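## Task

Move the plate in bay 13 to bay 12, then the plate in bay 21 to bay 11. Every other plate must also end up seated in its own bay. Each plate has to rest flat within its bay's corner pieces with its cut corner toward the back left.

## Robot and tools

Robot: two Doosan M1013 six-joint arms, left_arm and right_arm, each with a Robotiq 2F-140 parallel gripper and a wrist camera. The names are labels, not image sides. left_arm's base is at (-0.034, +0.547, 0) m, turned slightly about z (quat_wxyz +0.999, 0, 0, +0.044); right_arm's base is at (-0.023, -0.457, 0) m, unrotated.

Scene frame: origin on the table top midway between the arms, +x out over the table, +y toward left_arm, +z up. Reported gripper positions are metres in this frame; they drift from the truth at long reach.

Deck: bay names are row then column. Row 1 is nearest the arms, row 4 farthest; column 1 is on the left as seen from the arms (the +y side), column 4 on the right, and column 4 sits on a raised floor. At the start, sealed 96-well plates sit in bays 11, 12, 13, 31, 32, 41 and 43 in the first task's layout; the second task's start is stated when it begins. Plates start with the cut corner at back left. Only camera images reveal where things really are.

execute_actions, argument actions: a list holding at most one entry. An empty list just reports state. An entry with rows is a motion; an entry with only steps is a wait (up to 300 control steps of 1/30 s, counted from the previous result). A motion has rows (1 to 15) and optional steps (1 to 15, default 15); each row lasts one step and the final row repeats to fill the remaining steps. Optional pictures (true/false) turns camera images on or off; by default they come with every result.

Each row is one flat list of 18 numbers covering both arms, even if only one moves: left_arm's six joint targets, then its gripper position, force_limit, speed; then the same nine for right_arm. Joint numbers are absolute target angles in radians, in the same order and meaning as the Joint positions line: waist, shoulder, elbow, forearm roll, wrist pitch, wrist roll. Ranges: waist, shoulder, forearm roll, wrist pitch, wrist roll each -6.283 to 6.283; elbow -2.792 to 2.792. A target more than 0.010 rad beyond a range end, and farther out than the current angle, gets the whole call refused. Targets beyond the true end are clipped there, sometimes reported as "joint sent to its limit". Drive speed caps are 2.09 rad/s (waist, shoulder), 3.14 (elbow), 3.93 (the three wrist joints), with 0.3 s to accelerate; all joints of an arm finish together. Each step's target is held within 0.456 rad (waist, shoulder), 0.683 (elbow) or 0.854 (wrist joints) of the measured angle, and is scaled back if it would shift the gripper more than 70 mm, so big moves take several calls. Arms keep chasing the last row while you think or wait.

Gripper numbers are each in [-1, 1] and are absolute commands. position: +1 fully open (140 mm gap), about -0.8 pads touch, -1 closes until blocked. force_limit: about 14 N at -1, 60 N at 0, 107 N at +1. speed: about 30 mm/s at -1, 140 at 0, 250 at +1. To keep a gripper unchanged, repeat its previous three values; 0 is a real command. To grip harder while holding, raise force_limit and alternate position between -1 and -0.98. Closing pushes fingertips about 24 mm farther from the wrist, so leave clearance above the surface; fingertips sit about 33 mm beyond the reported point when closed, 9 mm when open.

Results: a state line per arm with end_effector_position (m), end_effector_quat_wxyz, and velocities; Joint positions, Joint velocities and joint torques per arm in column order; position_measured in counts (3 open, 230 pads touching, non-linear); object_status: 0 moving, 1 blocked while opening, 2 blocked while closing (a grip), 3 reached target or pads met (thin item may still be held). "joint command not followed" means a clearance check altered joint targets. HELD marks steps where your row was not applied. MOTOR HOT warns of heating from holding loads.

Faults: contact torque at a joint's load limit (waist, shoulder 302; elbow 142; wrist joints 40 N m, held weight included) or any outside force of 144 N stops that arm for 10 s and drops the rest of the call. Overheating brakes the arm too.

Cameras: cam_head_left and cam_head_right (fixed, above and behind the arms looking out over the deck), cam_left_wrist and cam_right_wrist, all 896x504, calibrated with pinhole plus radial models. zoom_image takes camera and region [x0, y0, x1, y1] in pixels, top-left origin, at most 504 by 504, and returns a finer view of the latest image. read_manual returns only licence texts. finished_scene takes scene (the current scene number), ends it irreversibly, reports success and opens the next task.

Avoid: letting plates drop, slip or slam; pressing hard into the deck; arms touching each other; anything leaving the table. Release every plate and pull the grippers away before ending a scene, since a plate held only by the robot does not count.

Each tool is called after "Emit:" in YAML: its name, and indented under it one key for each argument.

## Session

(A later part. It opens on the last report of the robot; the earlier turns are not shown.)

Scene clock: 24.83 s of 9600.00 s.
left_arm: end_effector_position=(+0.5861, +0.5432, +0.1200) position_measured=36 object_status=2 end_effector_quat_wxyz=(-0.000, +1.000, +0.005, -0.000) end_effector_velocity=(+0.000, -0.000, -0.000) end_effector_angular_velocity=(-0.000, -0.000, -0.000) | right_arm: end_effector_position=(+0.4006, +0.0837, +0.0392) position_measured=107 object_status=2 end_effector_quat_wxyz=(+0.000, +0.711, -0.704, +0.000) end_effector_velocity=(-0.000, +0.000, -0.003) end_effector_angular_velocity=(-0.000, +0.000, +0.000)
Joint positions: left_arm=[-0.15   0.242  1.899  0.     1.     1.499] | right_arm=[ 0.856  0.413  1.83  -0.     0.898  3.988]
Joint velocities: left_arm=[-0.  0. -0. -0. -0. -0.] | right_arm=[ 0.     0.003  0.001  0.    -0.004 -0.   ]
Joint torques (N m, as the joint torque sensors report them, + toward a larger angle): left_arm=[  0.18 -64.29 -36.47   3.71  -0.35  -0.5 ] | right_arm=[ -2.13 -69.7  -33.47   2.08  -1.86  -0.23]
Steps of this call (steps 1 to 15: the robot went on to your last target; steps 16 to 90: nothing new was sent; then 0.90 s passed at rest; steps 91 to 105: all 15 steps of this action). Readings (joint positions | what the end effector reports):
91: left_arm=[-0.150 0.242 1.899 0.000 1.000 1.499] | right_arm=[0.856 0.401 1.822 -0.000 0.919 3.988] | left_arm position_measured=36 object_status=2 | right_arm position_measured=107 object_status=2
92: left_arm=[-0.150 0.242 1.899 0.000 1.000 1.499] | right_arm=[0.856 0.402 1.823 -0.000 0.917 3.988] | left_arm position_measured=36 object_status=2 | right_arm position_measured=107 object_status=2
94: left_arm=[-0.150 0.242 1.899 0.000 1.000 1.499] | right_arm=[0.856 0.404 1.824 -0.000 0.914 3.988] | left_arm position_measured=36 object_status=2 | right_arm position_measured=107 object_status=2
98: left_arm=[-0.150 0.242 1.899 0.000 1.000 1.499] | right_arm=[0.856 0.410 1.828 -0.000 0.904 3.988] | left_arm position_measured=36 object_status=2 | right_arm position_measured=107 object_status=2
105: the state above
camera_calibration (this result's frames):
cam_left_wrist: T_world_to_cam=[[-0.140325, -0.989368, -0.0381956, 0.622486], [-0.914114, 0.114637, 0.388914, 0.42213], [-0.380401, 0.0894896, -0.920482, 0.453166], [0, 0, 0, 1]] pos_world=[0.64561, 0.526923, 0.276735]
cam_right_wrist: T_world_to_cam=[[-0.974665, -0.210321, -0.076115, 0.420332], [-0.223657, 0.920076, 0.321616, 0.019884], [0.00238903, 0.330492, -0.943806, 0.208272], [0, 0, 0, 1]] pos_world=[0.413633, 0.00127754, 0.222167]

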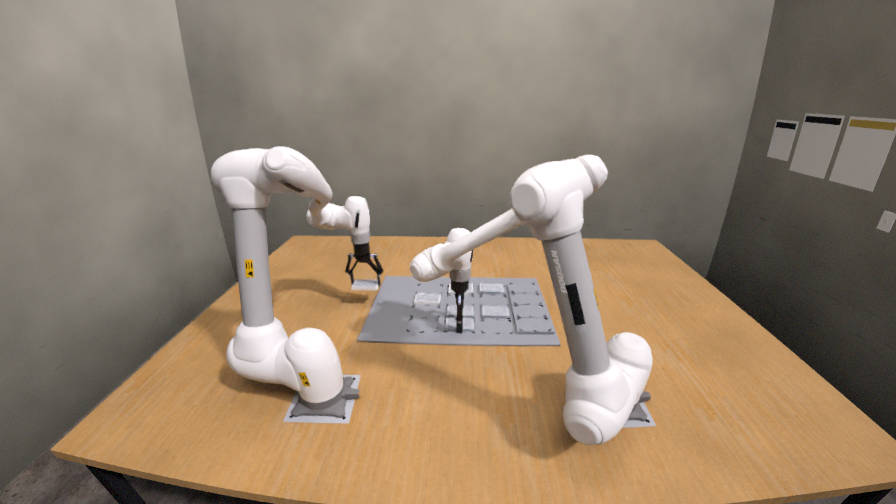

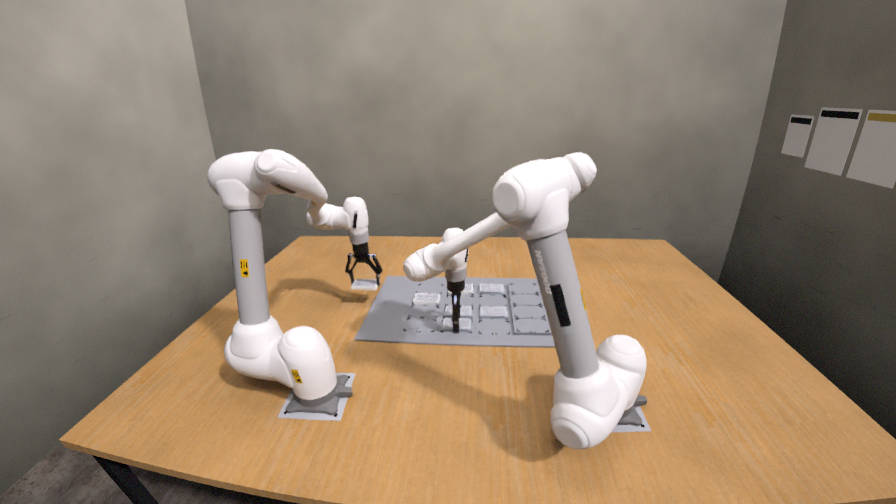

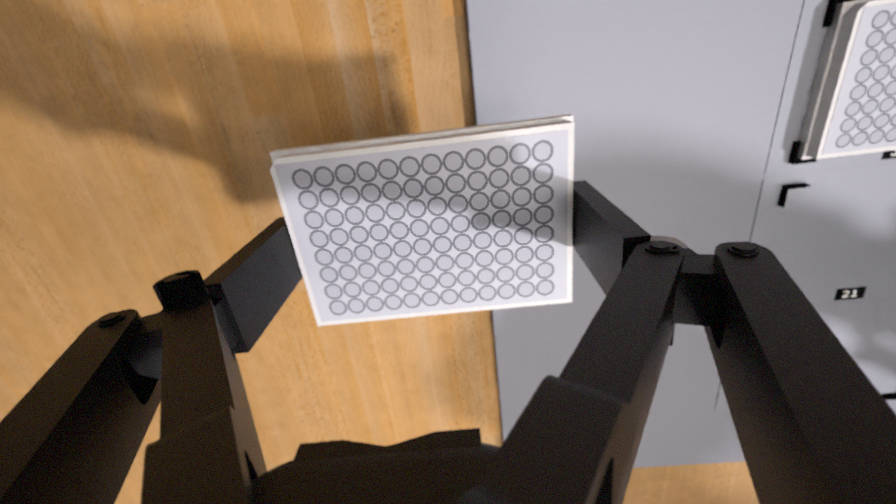

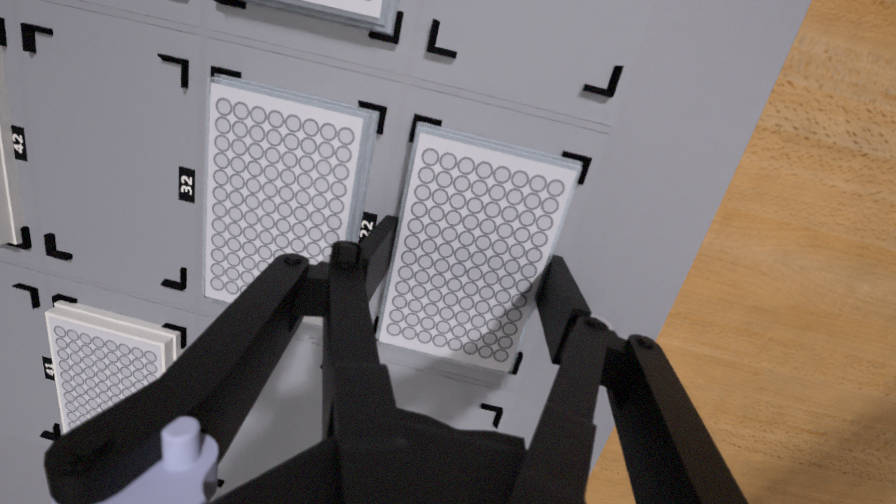

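Emit:
execute_actions:
  actions:
    - {"rows": [[-0.15,0.2423,1.8989,0,1.0004,1.4988,-1,0,-0.5,0.8564,0.4137,1.8306,0,0.8973,3.988,0.42,0,-0.5]], "steps": 9}
  pictures: false

Emit:
execute_actions:
  actions:
    - {"rows": [[-0.15,0.2423,1.8989,0,1.0004,1.4988,-1,0,-0.5,0.8564,0.3548,1.7853,0,1.0015,3.988,0.42,0,-0.5]], "steps": 10}

Emit:
execute_actions:
  actions:
    - {"rows": [[-0.15,0.1085,2.0637,0,0.9694,1.4988,-1,0,-0.5,0.4274,0.5493,1.443,0,1.1493,3.559,0.42,0,-0.5]], "steps": 15}
  pictures: false

Emit:
execute_actions:
  actions:
    - {"steps": 8}
  pictures: false

Emit:
execute_actions:
  actions:
    - {"rows": [[-0.7594,0.1085,2.0637,0,0.9694,0.8894,-1,0,-0.5,0.4274,0.5493,1.443,0,1.1493,3.559,0.42,0,-0.5]], "steps": 15}
  pictures: false

Emit:
execute_actions:
  actions:
    - {"steps": 14}
  pictures: false

Emit:
execute_actions:
  actions:
    - {"rows": [[-0.7594,0.2028,2.1333,0,0.8055,0.8894,-1,0,-0.5,0.4274,0.5493,1.443,0,1.1493,3.559,0.42,0,-0.5]], "steps": 15}

Scene clock: 30.87 s of 9600.00 s.
left_arm: end_effector_position=(+0.5861, +0.5432, +0.1200) position_measured=36 object_status=2 end_effector_quat_wxyz=(-0.000, +1.000, +0.005, -0.000) end_effector_velocity=(-0.000, +0.000, -0.000) end_effector_angular_velocity=(+0.000, +0.001, -0.000) | right_arm: end_effector_position=(+0.4006, +0.0837, +0.0389) position_measured=76 object_status=0 end_effector_quat_wxyz=(-0.000, +0.711, -0.704, -0.000) end_effector_velocity=(-0.000, -0.001, -0.001) end_effector_angular_velocity=(-0.002, +0.001, +0.000)
Joint positions: left_arm=[-0.15   0.242  1.899  0.     1.     1.499] | right_arm=[0.856 0.414 1.831 0.    0.897 3.988]
Joint velocities: left_arm=[ 0.    -0.     0.     0.     0.001 -0.   ] | right_arm=[-0.     0.001 -0.    -0.001  0.001  0.   ]
Joint torques (N m, as the joint torque sensors report them, + toward a larger angle): left_arm=[ -2.4  -65.22 -35.54   3.49  -0.22  -0.5 ] | right_arm=[  2.1  -73.17 -32.99   3.28   0.03  -0.27]
Steps of this call (steps 1 to 15: the robot went on to your last target; steps 16 to 90: nothing new was sent; then 2.73 s passed at rest; steps 91 to 99: all 9 steps of this action). Readings (joint positions | what the end effector reports):
91: left_arm=[-0.150 0.242 1.899 0.000 1.000 1.499] | right_arm=[0.856 0.414 1.831 0.000 0.897 3.988] | left_arm position_measured=36 object_status=2 | right_arm position_measured=107 object_status=0
92: left_arm=[-0.150 0.242 1.899 0.000 1.000 1.499] | right_arm=[0.856 0.414 1.831 0.000 0.897 3.988] | left_arm position_measured=36 object_status=2 | right_arm position_measured=107 object_status=0
94: left_arm=[-0.150 0.242 1.899 0.000 1.000 1.499] | right_arm=[0.856 0.414 1.831 0.000 0.897 3.988] | left_arm position_measured=36 object_status=2 | right_arm position_measured=96 object_status=0
98: left_arm=[-0.150 0.242 1.899 0.000 1.000 1.499] | right_arm=[0.856 0.414 1.831 0.000 0.897 3.988] | left_arm position_measured=36 object_status=2 | right_arm position_measured=78 object_status=0
99: the state above

Scene clock: 31.20 s of 9600.00 s.
left_arm: end_effector_position=(+0.5861, +0.5432, +0.1200) position_measured=36 object_status=2 end_effector_quat_wxyz=(-0.000, +1.000, +0.005, -0.000) end_effector_velocity=(+0.000, +0.000, +0.000) end_effector_angular_velocity=(+0.000, -0.000, -0.000) | right_arm: end_effector_position=(+0.4006, +0.0837, +0.0986) position_measured=76 object_status=3 end_effector_quat_wxyz=(+0.000, +0.711, -0.704, +0.000) end_effector_velocity=(-0.001, -0.001, +0.014) end_effector_angular_velocity=(-0.004, +0.004, -0.000)
Joint positions: left_arm=[-0.15   0.242  1.899  0.     1.     1.499] | right_arm=[ 0.856  0.356  1.786 -0.     0.999  3.988]
Joint velocities: left_arm=[ 0. -0. -0.  0.  0.  0.] | right_arm=[-0.    -0.012 -0.012  0.     0.03  -0.   ]
Joint torques (N m, as the joint torque sensors report them, + toward a larger angle): left_arm=[  0.84 -64.01 -36.52   3.17  -0.36  -0.25] | right_arm=[  1.91 -68.43 -33.8    3.48   0.28  -0.31]
Steps of this call (steps 1 to 10: all 10 steps of this action). Readings (joint positions | what the end effector reports):
1: left_arm=[-0.150 0.242 1.899 0.000 1.000 1.499] | right_arm=[0.856 0.414 1.831 0.000 0.898 3.988] | left_arm position_measured=36 object_status=2 | right_arm position_measured=76 object_status=0
2: left_arm=[-0.150 0.242 1.899 0.000 1.000 1.499] | right_arm=[0.856 0.410 1.828 0.000 0.906 3.988] | left_arm position_measured=36 object_status=2 | right_arm position_measured=76 object_status=0
4: left_arm=[-0.150 0.242 1.899 0.000 1.000 1.499] | right_arm=[0.856 0.384 1.807 -0.000 0.951 3.988] | left_arm position_measured=36 object_status=2 | right_arm position_measured=76 object_status=0
8: left_arm=[-0.150 0.242 1.899 0.000 1.000 1.499] | right_arm=[0.856 0.358 1.788 -0.000 0.996 3.988] | left_arm position_measured=36 object_status=2 | right_arm position_measured=76 object_status=3
10: the state above
camera_calibration (this result's frames):
cam_left_wrist: T_world_to_cam=[[-0.140325, -0.989368, -0.0381956, 0.622487], [-0.914114, 0.114637, 0.388914, 0.42213], [-0.380401, 0.0894897, -0.920482, 0.453166], [0, 0, 0, 1]] pos_world=[0.64561, 0.526923, 0.276735]
cam_right_wrist: T_world_to_cam=[[-0.974683, -0.210284, -0.07599, 0.424903], [-0.223581, 0.92012, 0.321544, 0.000740756], [0.00230447, 0.330393, -0.943841, 0.26436], [0, 0, 0, 1]] pos_world=[0.413701, 0.00132597, 0.281564]

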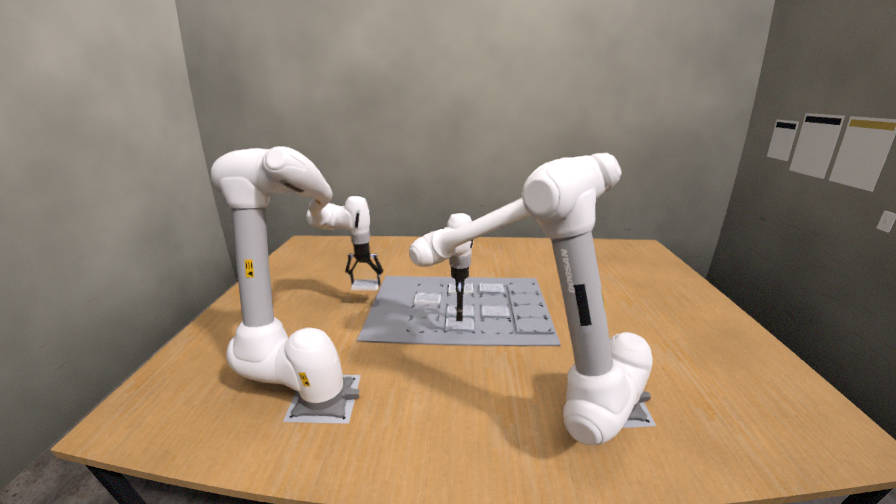

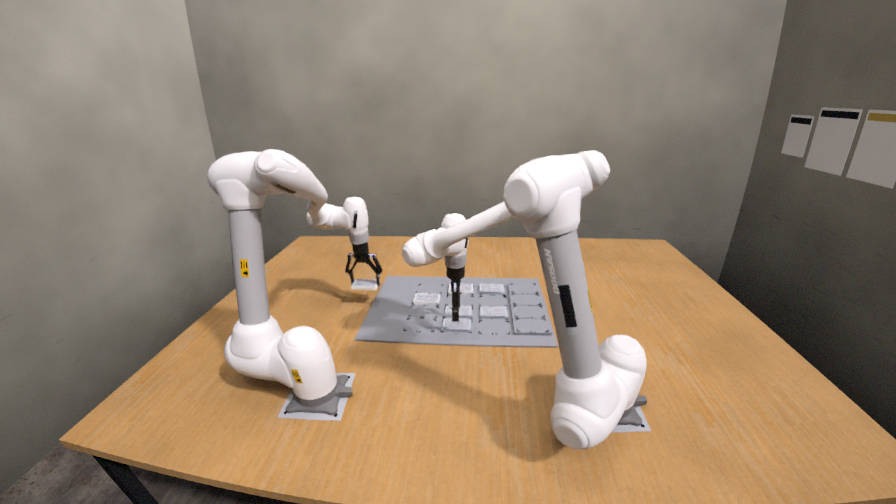

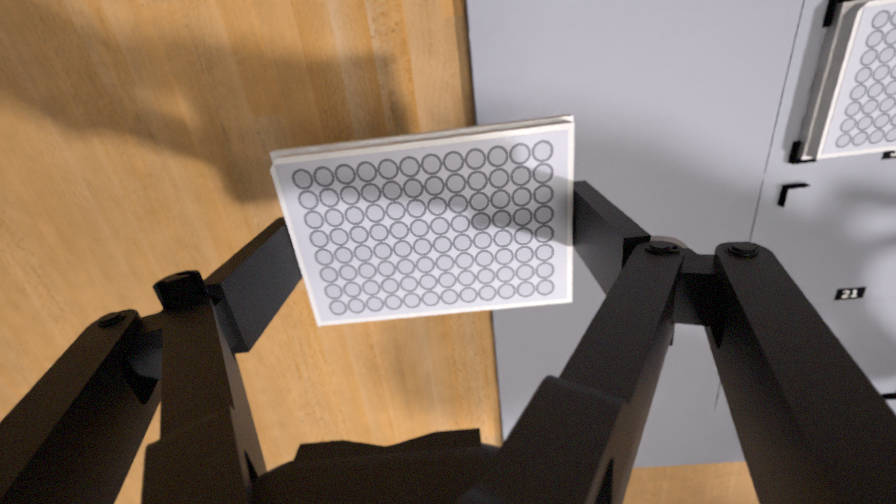

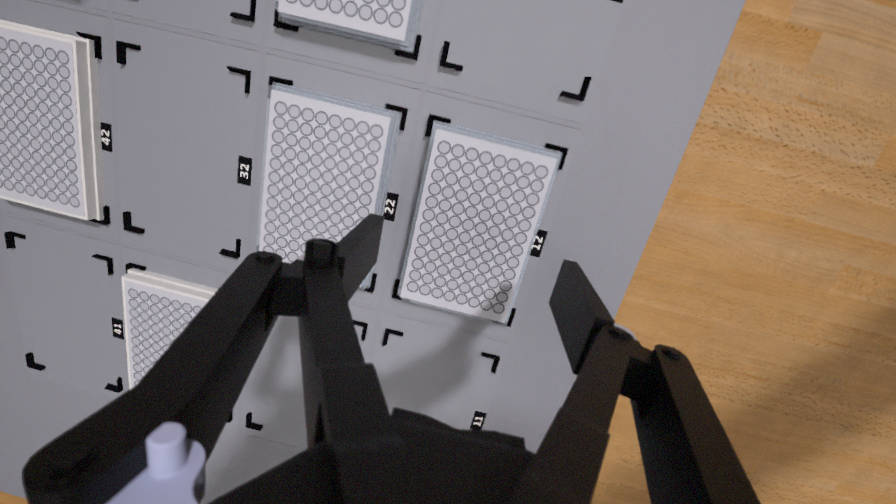

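Scene clock: 31.70 s of 9600.00 s.
left_arm: end_effector_position=(+0.4955, +0.5489, +0.1201) position_measured=36 object_status=2 end_effector_quat_wxyz=(-0.000, +1.000, +0.005, +0.000) end_effector_velocity=(-0.006, -0.000, -0.001) end_effector_angular_velocity=(-0.000, +0.002, -0.001) | right_arm: end_effector_position=(+0.5752, +0.0228, +0.1122) position_measured=76 object_status=3 end_effector_quat_wxyz=(+0.000, +0.710, -0.704, -0.000) end_effector_velocity=(+0.370, -0.194, +0.022) end_effector_angular_velocity=(-0.001, +0.002, -0.001)
Joint positions: left_arm=[-0.15   0.109  2.063  0.     0.97   1.499] | right_arm=[ 0.631  0.457  1.606 -0.     1.079  3.764]
Joint velocities: left_arm=[-0.001 -0.007  0.01  -0.    -0.001  0.   ] | right_arm=[-0.49   0.222 -0.39   0.     0.17  -0.489]
Joint torques (N m, as the joint torque sensors report them, + toward a larger angle): left_arm=[  0.91 -51.13 -36.37   3.06   0.08  -0.59] | right_arm=[  0.85 -78.31 -35.16   3.61  -0.31  -0.23]
Steps of this call (steps 1 to 15: all 15 steps of this action). Readings (joint positions | what the end effector reports):
1: left_arm=[-0.150 0.242 1.899 0.000 1.000 1.499] | right_arm=[0.856 0.356 1.786 -0.000 1.000 3.988] | left_arm position_measured=36 object_status=2 | right_arm position_measured=76 object_status=3
2: left_arm=[-0.150 0.238 1.905 0.000 1.000 1.499] | right_arm=[0.852 0.357 1.782 -0.000 1.003 3.984] | left_arm position_measured=36 object_status=2 | right_arm position_measured=76 object_status=3
4: left_arm=[-0.150 0.207 1.944 0.000 0.992 1.499] | right_arm=[0.821 0.371 1.757 -0.000 1.014 3.953] | left_arm position_measured=36 object_status=2 | right_arm position_measured=76 object_status=3
8: left_arm=[-0.150 0.130 2.037 0.000 0.975 1.499] | right_arm=[0.749 0.404 1.700 -0.000 1.038 3.881] | left_arm position_measured=36 object_status=2 | right_arm position_measured=76 object_status=3
15: the state above

Scene clock: 31.97 s of 9600.00 s.
left_arm: end_effector_position=(+0.4951, +0.5489, +0.1200) position_measured=36 object_status=2 end_effector_quat_wxyz=(-0.000, +1.000, +0.005, -0.000) end_effector_velocity=(-0.000, -0.000, +0.000) end_effector_angular_velocity=(-0.000, +0.000, +0.000) | right_arm: end_effector_position=(+0.6709, -0.0380, +0.1176) position_measured=76 object_status=3 end_effector_quat_wxyz=(+0.000, +0.711, -0.704, -0.000) end_effector_velocity=(+0.335, -0.255, +0.016) end_effector_angular_velocity=(-0.001, +0.000, +0.000)
Joint positions: left_arm=[-0.15   0.109  2.064  0.     0.969  1.499] | right_arm=[ 0.501  0.516  1.502 -0.     1.124  3.633]
Joint velocities: left_arm=[-0.001 -0.001  0.    -0.     0.001 -0.001] | right_arm=[-0.475  0.215 -0.378 -0.001  0.164 -0.474]
Joint torques (N m, as the joint torque sensors report them, + toward a larger angle): left_arm=[  1.22 -50.19 -36.61   3.25  -0.69  -0.65] | right_arm=[  0.48 -89.42 -36.74   3.7   -0.02  -0.24]
Steps of this call (steps 1 to 8: the robot went on to your last target). Readings (joint positions | what the end effector reports):
1: left_arm=[-0.150 0.109 2.063 0.000 0.969 1.499] | right_arm=[0.615 0.465 1.593 -0.000 1.084 3.747] | left_arm position_measured=36 object_status=2 | right_arm position_measured=76 object_status=3
2: left_arm=[-0.150 0.109 2.063 0.000 0.969 1.499] | right_arm=[0.599 0.472 1.580 -0.000 1.090 3.731] | left_arm position_measured=36 object_status=2 | right_arm position_measured=76 object_status=3
4: left_arm=[-0.150 0.109 2.064 0.000 0.969 1.499] | right_arm=[0.566 0.487 1.554 -0.000 1.101 3.698] | left_arm position_measured=36 object_status=2 | right_arm position_measured=76 object_status=3
8: the state above

Scene clock: 32.47 s of 9600.00 s.
left_arm: end_effector_position=(+0.4703, +0.3871, +0.1201) position_measured=36 object_status=2 end_effector_quat_wxyz=(+0.000, +1.000, +0.018, +0.000) end_effector_velocity=(-0.115, -0.364, +0.000) end_effector_angular_velocity=(-0.000, -0.001, -0.069) | right_arm: end_effector_position=(+0.7215, -0.0802, +0.1201) position_measured=76 object_status=3 end_effector_quat_wxyz=(-0.000, +0.711, -0.704, +0.000) end_effector_velocity=(+0.001, -0.001, -0.001) end_effector_angular_velocity=(-0.001, +0.001, -0.000)
Joint positions: left_arm=[-0.46   0.108  2.064 -0.     0.969  1.162] | right_arm=[ 0.428  0.549  1.443 -0.     1.149  3.559]
Joint velocities: left_arm=[-0.722 -0.    -0.     0.     0.    -0.653] | right_arm=[-0.002  0.002 -0.001 -0.     0.    -0.001]
Joint torques (N m, as the joint torque sensors report them, + toward a larger angle): left_arm=[ -0.02 -51.17 -34.41   3.24  -0.34  -0.07] | right_arm=[  1.43 -92.32 -38.41   3.98  -0.04  -0.28]
Steps of this call (steps 1 to 15: all 15 steps of this action). Readings (joint positions | what the end effector reports):
1: left_arm=[-0.150 0.109 2.064 0.000 0.969 1.499] | right_arm=[0.485 0.523 1.489 -0.000 1.129 3.617] | left_arm position_measured=36 object_status=2 | right_arm position_measured=76 object_status=3
2: left_arm=[-0.155 0.108 2.064 0.000 0.969 1.493] | right_arm=[0.470 0.530 1.477 -0.000 1.135 3.601] | left_arm position_measured=36 object_status=2 | right_arm position_measured=76 object_status=3
4: left_arm=[-0.186 0.108 2.064 0.000 0.969 1.451] | right_arm=[0.444 0.542 1.457 -0.000 1.143 3.576] | left_arm position_measured=36 object_status=2 | right_arm position_measured=76 object_status=3
8: left_arm=[-0.290 0.108 2.064 -0.000 0.969 1.323] | right_arm=[0.429 0.548 1.445 -0.000 1.149 3.561] | left_arm position_measured=36 object_status=2 | right_arm position_measured=76 object_status=3
15: the state above

Scene clock: 32.93 s of 9600.00 s.
left_arm: end_effector_position=(+0.4027, +0.2483, +0.1201) position_measured=36 object_status=2 end_effector_quat_wxyz=(+0.000, +1.000, +0.005, +0.000) end_effector_velocity=(-0.036, -0.053, +0.000) end_effector_angular_velocity=(+0.000, -0.000, -0.010) | right_arm: end_effector_position=(+0.7216, -0.0803, +0.1201) position_measured=76 object_status=3 end_effector_quat_wxyz=(+0.000, +0.711, -0.704, +0.000) end_effector_velocity=(-0.000, -0.000, -0.000) end_effector_angular_velocity=(-0.001, +0.000, +0.000)
Joint positions: left_arm=[-0.753  0.108  2.064 -0.     0.969  0.895] | right_arm=[ 0.427  0.549  1.443 -0.     1.149  3.559]
Joint velocities: left_arm=[-0.121 -0.001 -0.     0.     0.    -0.111] | right_arm=[-0.     0.    -0.    -0.001  0.    -0.   ]
Joint torques (N m, as the joint torque sensors report them, + toward a larger angle): left_arm=[  9.02 -53.98 -35.36   3.59  -0.13  -0.2 ] | right_arm=[  2.09 -90.68 -37.88   3.77  -0.11  -0.18]
Steps of this call (steps 1 to 14: the robot went on to your last target). Readings (joint positions | what the end effector reports):
1: left_arm=[-0.485 0.108 2.064 -0.000 0.969 1.140] | right_arm=[0.428 0.549 1.443 -0.000 1.149 3.559] | left_arm position_measured=36 object_status=2 | right_arm position_measured=76 object_status=3
2: left_arm=[-0.509 0.108 2.064 -0.000 0.969 1.118] | right_arm=[0.428 0.549 1.443 -0.000 1.149 3.559] | left_arm position_measured=36 object_status=2 | right_arm position_measured=76 object_status=3
4: left_arm=[-0.558 0.108 2.064 -0.000 0.969 1.073] | right_arm=[0.427 0.549 1.443 -0.000 1.149 3.559] | left_arm position_measured=36 object_status=2 | right_arm position_measured=76 object_status=3
8: left_arm=[-0.655 0.108 2.064 -0.000 0.969 0.984] | right_arm=[0.427 0.549 1.443 -0.000 1.149 3.559] | left_arm position_measured=36 object_status=2 | right_arm position_measured=76 object_status=3
14: the state above

Scene clock: 33.43 s of 9600.00 s.
left_arm: end_effector_position=(+0.4009, +0.2457, +0.0403) position_measured=36 object_status=2 end_effector_quat_wxyz=(+0.000, +1.000, +0.005, +0.000) end_effector_velocity=(-0.000, +0.001, -0.004) end_effector_angular_velocity=(+0.001, +0.001, +0.000) | right_arm: end_effector_position=(+0.7216, -0.0803, +0.1201) position_measured=76 object_status=3 end_effector_quat_wxyz=(+0.000, +0.711, -0.704, +0.000) end_effector_velocity=(-0.000, +0.000, -0.000) end_effector_angular_velocity=(-0.000, +0.001, +0.000)
Joint positions: left_arm=[-0.759  0.202  2.133 -0.     0.806  0.889] | right_arm=[ 0.427  0.549  1.443 -0.     1.149  3.559]
Joint velocities: left_arm=[ 0.001  0.004  0.003  0.    -0.006  0.   ] | right_arm=[ 0.     0.001 -0.    -0.     0.    -0.   ]
Joint torques (N m, as the joint torque sensors report them, + toward a larger angle): left_arm=[  1.16 -59.25 -30.33   3.14  -0.44  -0.74] | right_arm=[  2.45 -90.66 -38.38   3.91  -0.05  -0.18]
Steps of this call (steps 1 to 15: all 15 steps of this action). Readings (joint positions | what the end effector reports):
1: left_arm=[-0.756 0.109 2.064 -0.000 0.969 0.893] | right_arm=[0.427 0.549 1.443 -0.000 1.149 3.559] | left_arm position_measured=36 object_status=2 | right_arm position_measured=76 object_status=3
2: left_arm=[-0.757 0.113 2.067 -0.000 0.961 0.892] | right_arm=[0.427 0.549 1.443 -0.000 1.149 3.559] | left_arm position_measured=36 object_status=2 | right_arm position_measured=76 object_status=3
4: left_arm=[-0.758 0.143 2.090 -0.000 0.908 0.891] | right_arm=[0.427 0.549 1.443 -0.000 1.149 3.559] | left_arm position_measured=36 object_status=2 | right_arm position_measured=76 object_status=3
8: left_arm=[-0.759 0.196 2.128 -0.000 0.819 0.890] | right_arm=[0.427 0.549 1.443 -0.000 1.149 3.559] | left_arm position_measured=36 object_status=2 | right_arm position_measured=76 object_status=3
15: the state above
camera_calibration (this result's frames):
cam_left_wrist: T_world_to_cam=[[-0.140294, -0.989375, -0.0381453, 0.299025], [-0.914135, 0.114632, 0.388866, 0.317914], [-0.380362, 0.0894255, -0.920504, 0.335941], [0, 0, 0, 1]] pos_world=[0.460347, 0.229363, 0.197015]
cam_right_wrist: T_world_to_cam=[[-0.974673, -0.210281, -0.0761192, 0.704861], [-0.223621, 0.920078, 0.321636, 0.216558], [0.00240188, 0.330512, -0.943799, 0.337985], [0, 0, 0, 1]] pos_world=[0.734624, -0.162739, 0.302991]

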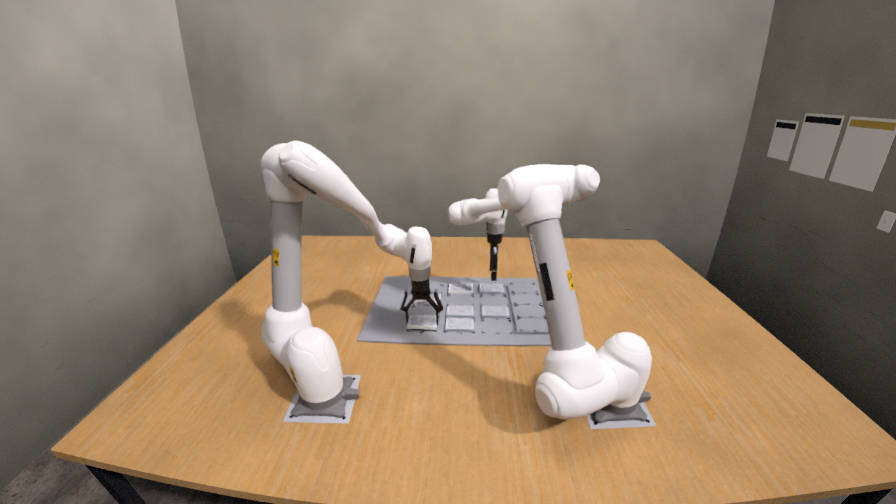

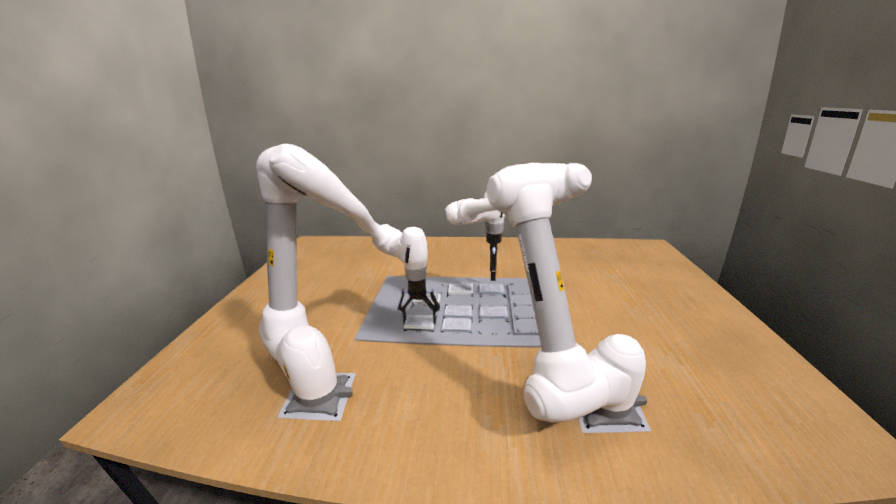

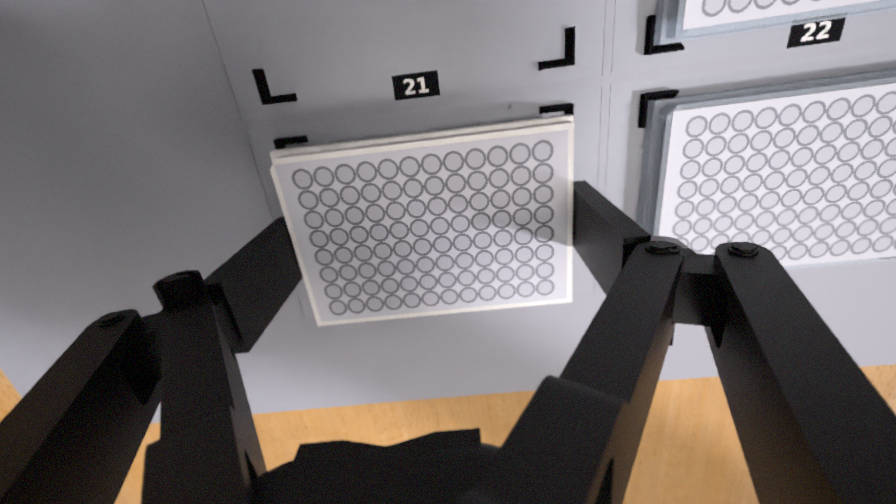

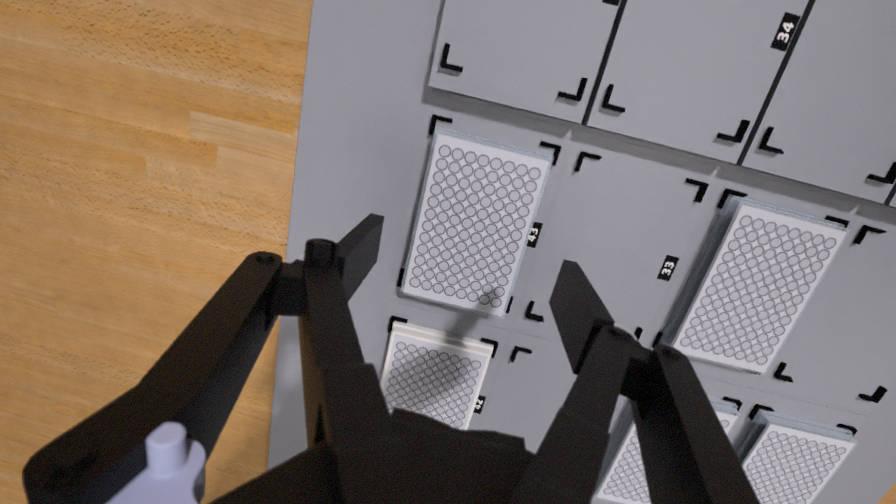

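Emit:
execute_actions:
  actions: []

Scene clock: 39.87 s of 9600.00 s.
left_arm: end_effector_position=(+0.4008, +0.2457, +0.0400) position_measured=36 object_status=2 end_effector_quat_wxyz=(-0.000, +1.000, +0.005, -0.000) end_effector_velocity=(+0.001, +0.001, -0.000) end_effector_angular_velocity=(+0.000, -0.000, +0.002) | right_arm: end_effector_position=(+0.7216, -0.0803, +0.1201) position_measured=76 object_status=3 end_effector_quat_wxyz=(+0.000, +0.711, -0.704, -0.000) end_effector_velocity=(+0.000, +0.000, -0.003) end_effector_angular_velocity=(-0.002, +0.002, +0.001)
Joint positions: left_arm=[-0.759  0.203  2.133 -0.     0.805  0.889] | right_arm=[0.427 0.549 1.443 0.    1.149 3.559]
Joint velocities: left_arm=[ 0.002  0.    -0.     0.    -0.001  0.   ] | right_arm=[ 0.     0.004  0.    -0.001 -0.001  0.   ]
Joint torques (N m, as the joint torque sensors report them, + toward a larger angle): left_arm=[ -0.17 -57.07 -30.78   3.17  -0.61  -0.96] | right_arm=[  2.17 -91.18 -38.3    3.8    0.05  -0.35]
Steps of this call (steps 1 to 15: the robot went on to your last target; steps 16 to 90: nothing new was sent; then 3.43 s passed at rest). Readings (joint positions | what the end effector reports):
1: left_arm=[-0.759 0.203 2.133 -0.000 0.806 0.889] | right_arm=[0.427 0.549 1.443 -0.000 1.149 3.559] | left_arm position_measured=36 object_status=2 | right_arm position_measured=76 object_status=3
2: left_arm=[-0.759 0.203 2.133 -0.000 0.806 0.889] | right_arm=[0.427 0.549 1.443 -0.000 1.149 3.559] | left_arm position_measured=36 object_status=2 | right_arm position_measured=76 object_status=3
4: left_arm=[-0.759 0.203 2.133 -0.000 0.806 0.889] | right_arm=[0.427 0.549 1.443 -0.000 1.149 3.559] | left_arm position_measured=36 object_status=2 | right_arm position_measured=76 object_status=3
8: left_arm=[-0.759 0.203 2.133 -0.000 0.806 0.889] | right_arm=[0.427 0.549 1.443 -0.000 1.149 3.559] | left_arm position_measured=36 object_status=2 | right_arm position_measured=76 object_status=3
90: the state above
All arms were judged still, so your last target was given up. Only a new action makes them travel on or press farther. Fingers that are still opening or closing keep moving.
camera_calibration (this result's frames):
cam_left_wrist: T_world_to_cam=[[-0.140326, -0.989368, -0.0381995, 0.299046], [-0.914113, 0.114636, 0.388916, 0.317973], [-0.380403, 0.0894935, -0.920481, 0.335665], [0, 0, 0, 1]] pos_world=[0.460315, 0.229376, 0.196731]
cam_right_wrist: T_world_to_cam=[[-0.974674, -0.210277, -0.0761179, 0.704862], [-0.223617, 0.920078, 0.32164, 0.216554], [0.00240073, 0.330516, -0.943797, 0.337986], [0, 0, 0, 1]] pos_world=[0.734624, -0.162739, 0.30299]

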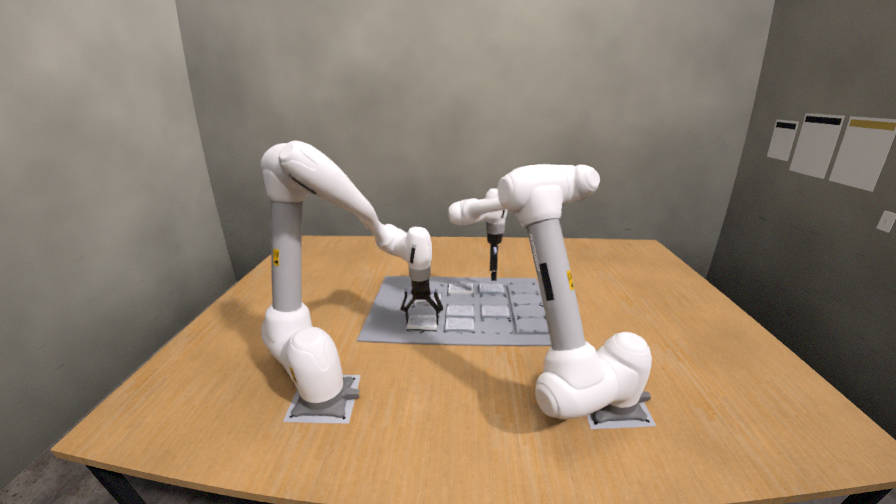

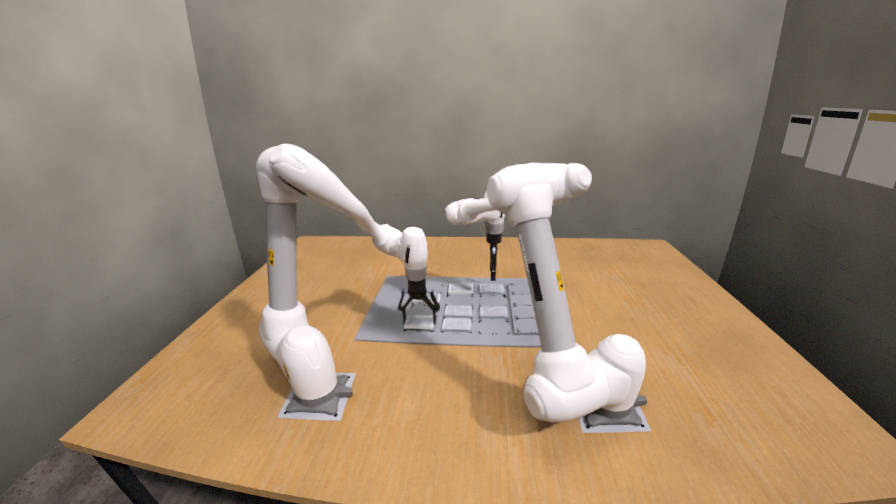

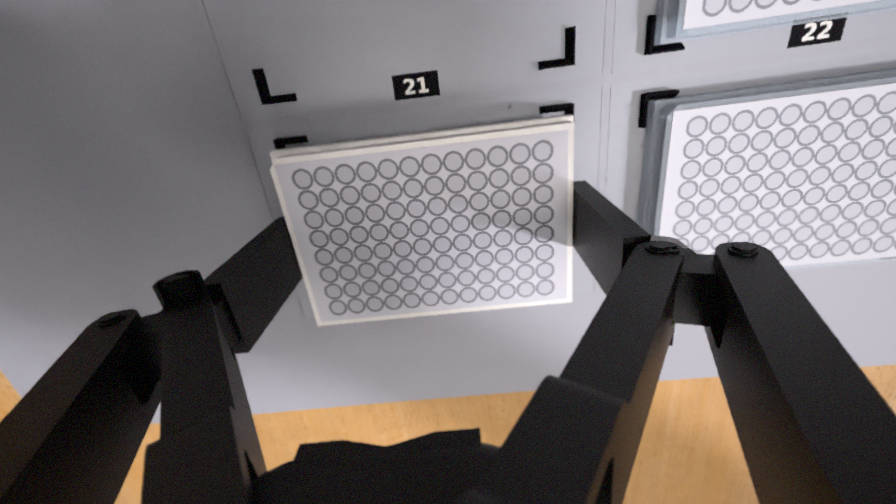

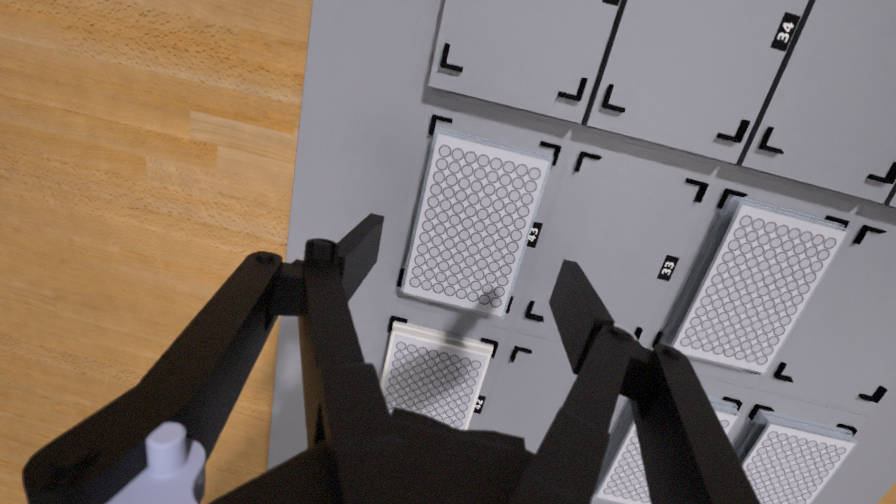

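Emit:
execute_actions:
  actions:
    - {"rows":[[-0.7594,0.2078,2.136,0,0.7978,0.8894,-1,0,-0.5,0.4274,0.5493,1.443,0,1.1493,3.559,0.42,0,-0.5],[-0.7594,0.2078,2.136,0,0.7978,0.8894,-1,0,-0.5,0.4274,0.5493,1.443,0,1.1493,3.559,0.42,0,-0.5],[-0.7594,0.2078,2.136,0,0.7978,0.8894,-1,0,-0.5,0.4274,0.5493,1.443,0,1.1493,3.559,0.42,0,-0.5],[-0.7594,0.2078,2.136,0,0.7978,0.8894,-1,0,-0.5,0.4274,0.5493,1.443,0,1.1493,3.559,0.42,0,-0.5],[-0.7594,0.2129,2.1387,0,0.79,0.8894,-1,0,-0.5,0.4274,0.5493,1.443,0,1.1493,3.559,0.42,0,-0.5],[-0.7594,0.2129,2.1387,0,0.79,0.8894,-1,0,-0.5,0.4274,0.5493,1.443,0,1.1493,3.559,0.42,0,-0.5],[-0.7594,0.2129,2.1387,0,0.79,0.8894,-1,0,-0.5,0.4274,0.5493,1.443,0,1.1493,3.559,0.42,0,-0.5],[-0.7594,0.2129,2.1387,0,0.79,0.8894,-1,0,-0.5,0.4274,0.5493,1.443,0,1.1493,3.559,0.42,0,-0.5],[-0.7594,0.2180,2.1414,0,0.7822,0.8894,-1,0,-0.5,0.4274,0.5493,1.443,0,1.1493,3.559,0.42,0,-0.5]],"steps":15}

Emit:
zoom_image:
  camera: "cam_right_wrist"
  region: [360, 90, 620, 350]

Scene clock: 44.90 s of 9600.00 s.
left_arm: end_effector_position=(+0.4009, +0.2456, +0.0291) position_measured=36 object_status=2 end_effector_quat_wxyz=(+0.000, +1.000, +0.005, +0.000) end_effector_velocity=(+0.001, -0.000, -0.003) end_effector_angular_velocity=(-0.001, -0.002, +0.000) | right_arm: end_effector_position=(+0.7216, -0.0803, +0.1201) position_measured=76 object_status=3 end_effector_quat_wxyz=(+0.000, +0.711, -0.704, -0.000) end_effector_velocity=(-0.000, +0.000, -0.001) end_effector_angular_velocity=(+0.001, +0.001, -0.001)
Joint positions: left_arm=[-0.759  0.218  2.141  0.     0.783  0.889] | right_arm=[0.427 0.549 1.443 0.    1.149 3.559]
Joint velocities: left_arm=[ 0.     0.004  0.002  0.    -0.008  0.   ] | right_arm=[-0.     0.001 -0.     0.001  0.    -0.   ]
Joint torques (N m, as the joint torque sensors report them, + toward a larger angle): left_arm=[  1.24 -56.8  -29.22   3.2    0.06  -0.41] | right_arm=[  2.48 -90.94 -38.18   3.91  -0.04  -0.31]
Steps of this call (steps 1 to 90: nothing new was sent; then 1.53 s passed at rest; steps 91 to 105: all 15 steps of this action). Readings (joint positions | what the end effector reports):
91: left_arm=[-0.759 0.203 2.133 0.000 0.805 0.889] | right_arm=[0.427 0.549 1.443 0.000 1.149 3.559] | left_arm position_measured=36 object_status=2 | right_arm position_measured=76 object_status=3
92: left_arm=[-0.759 0.204 2.134 0.000 0.803 0.889] | right_arm=[0.427 0.549 1.443 0.000 1.149 3.559] | left_arm position_measured=36 object_status=2 | right_arm position_measured=76 object_status=3
94: left_arm=[-0.759 0.206 2.135 0.000 0.800 0.889] | right_arm=[0.427 0.549 1.443 0.000 1.149 3.559] | left_arm position_measured=36 object_status=2 | right_arm position_measured=76 object_status=3
98: left_arm=[-0.759 0.211 2.138 0.000 0.793 0.889] | right_arm=[0.427 0.549 1.443 0.000 1.149 3.559] | left_arm position_measured=36 object_status=2 | right_arm position_measured=76 object_status=3
105: the state above
camera_calibration (this result's frames):
cam_left_wrist: T_world_to_cam=[[-0.140353, -0.989365, -0.0381949, 0.298584], [-0.914132, 0.114668, 0.388862, 0.322308], [-0.380346, 0.0894931, -0.920504, 0.325666], [0, 0, 0, 1]] pos_world=[0.460405, 0.229306, 0.185848]
cam_right_wrist: T_world_to_cam=[[-0.974674, -0.210277, -0.0761179, 0.704862], [-0.223617, 0.920078, 0.321641, 0.216553], [0.00240073, 0.330516, -0.943797, 0.337986], [0, 0, 0, 1]] pos_world=[0.734624, -0.162739, 0.30299]

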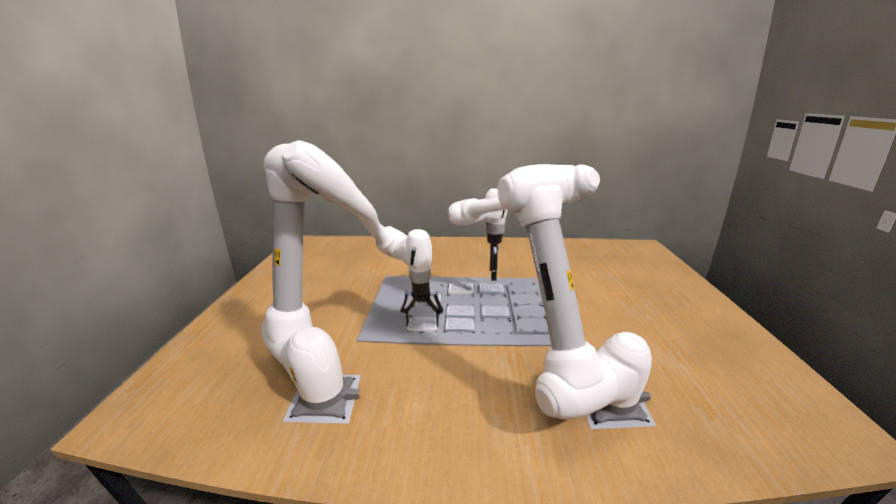

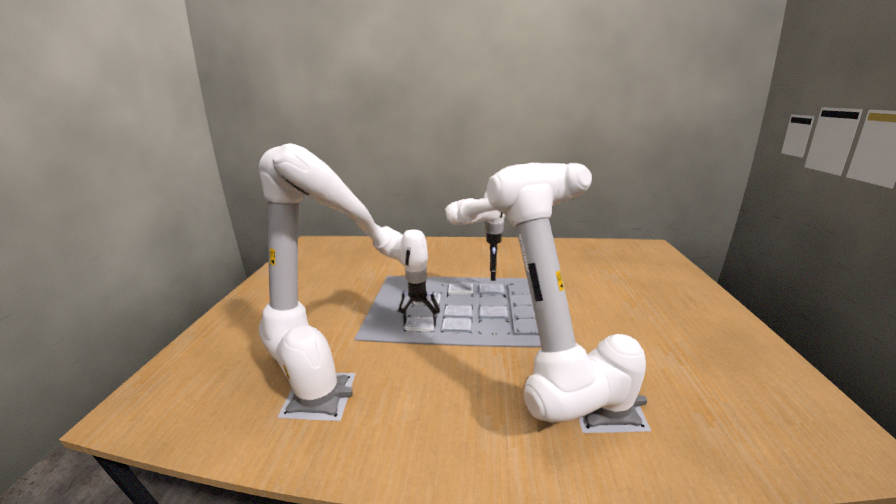

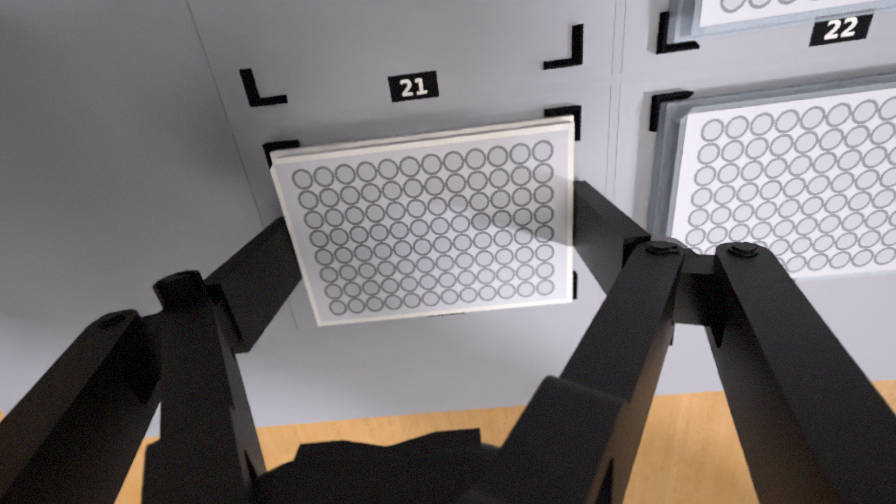

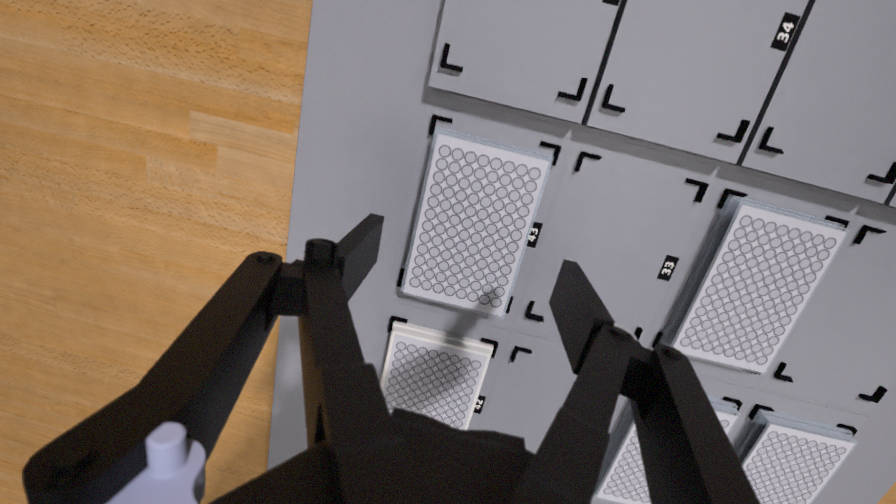

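Region (360, 90, 620, 350) of cam_right_wrist's 896x504 image, scaled by 1.938, with more detail than that image has.

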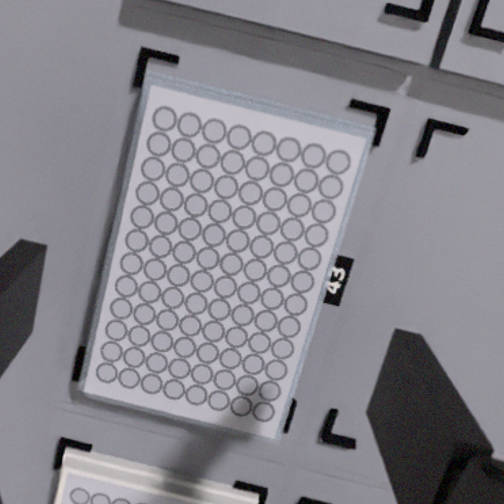

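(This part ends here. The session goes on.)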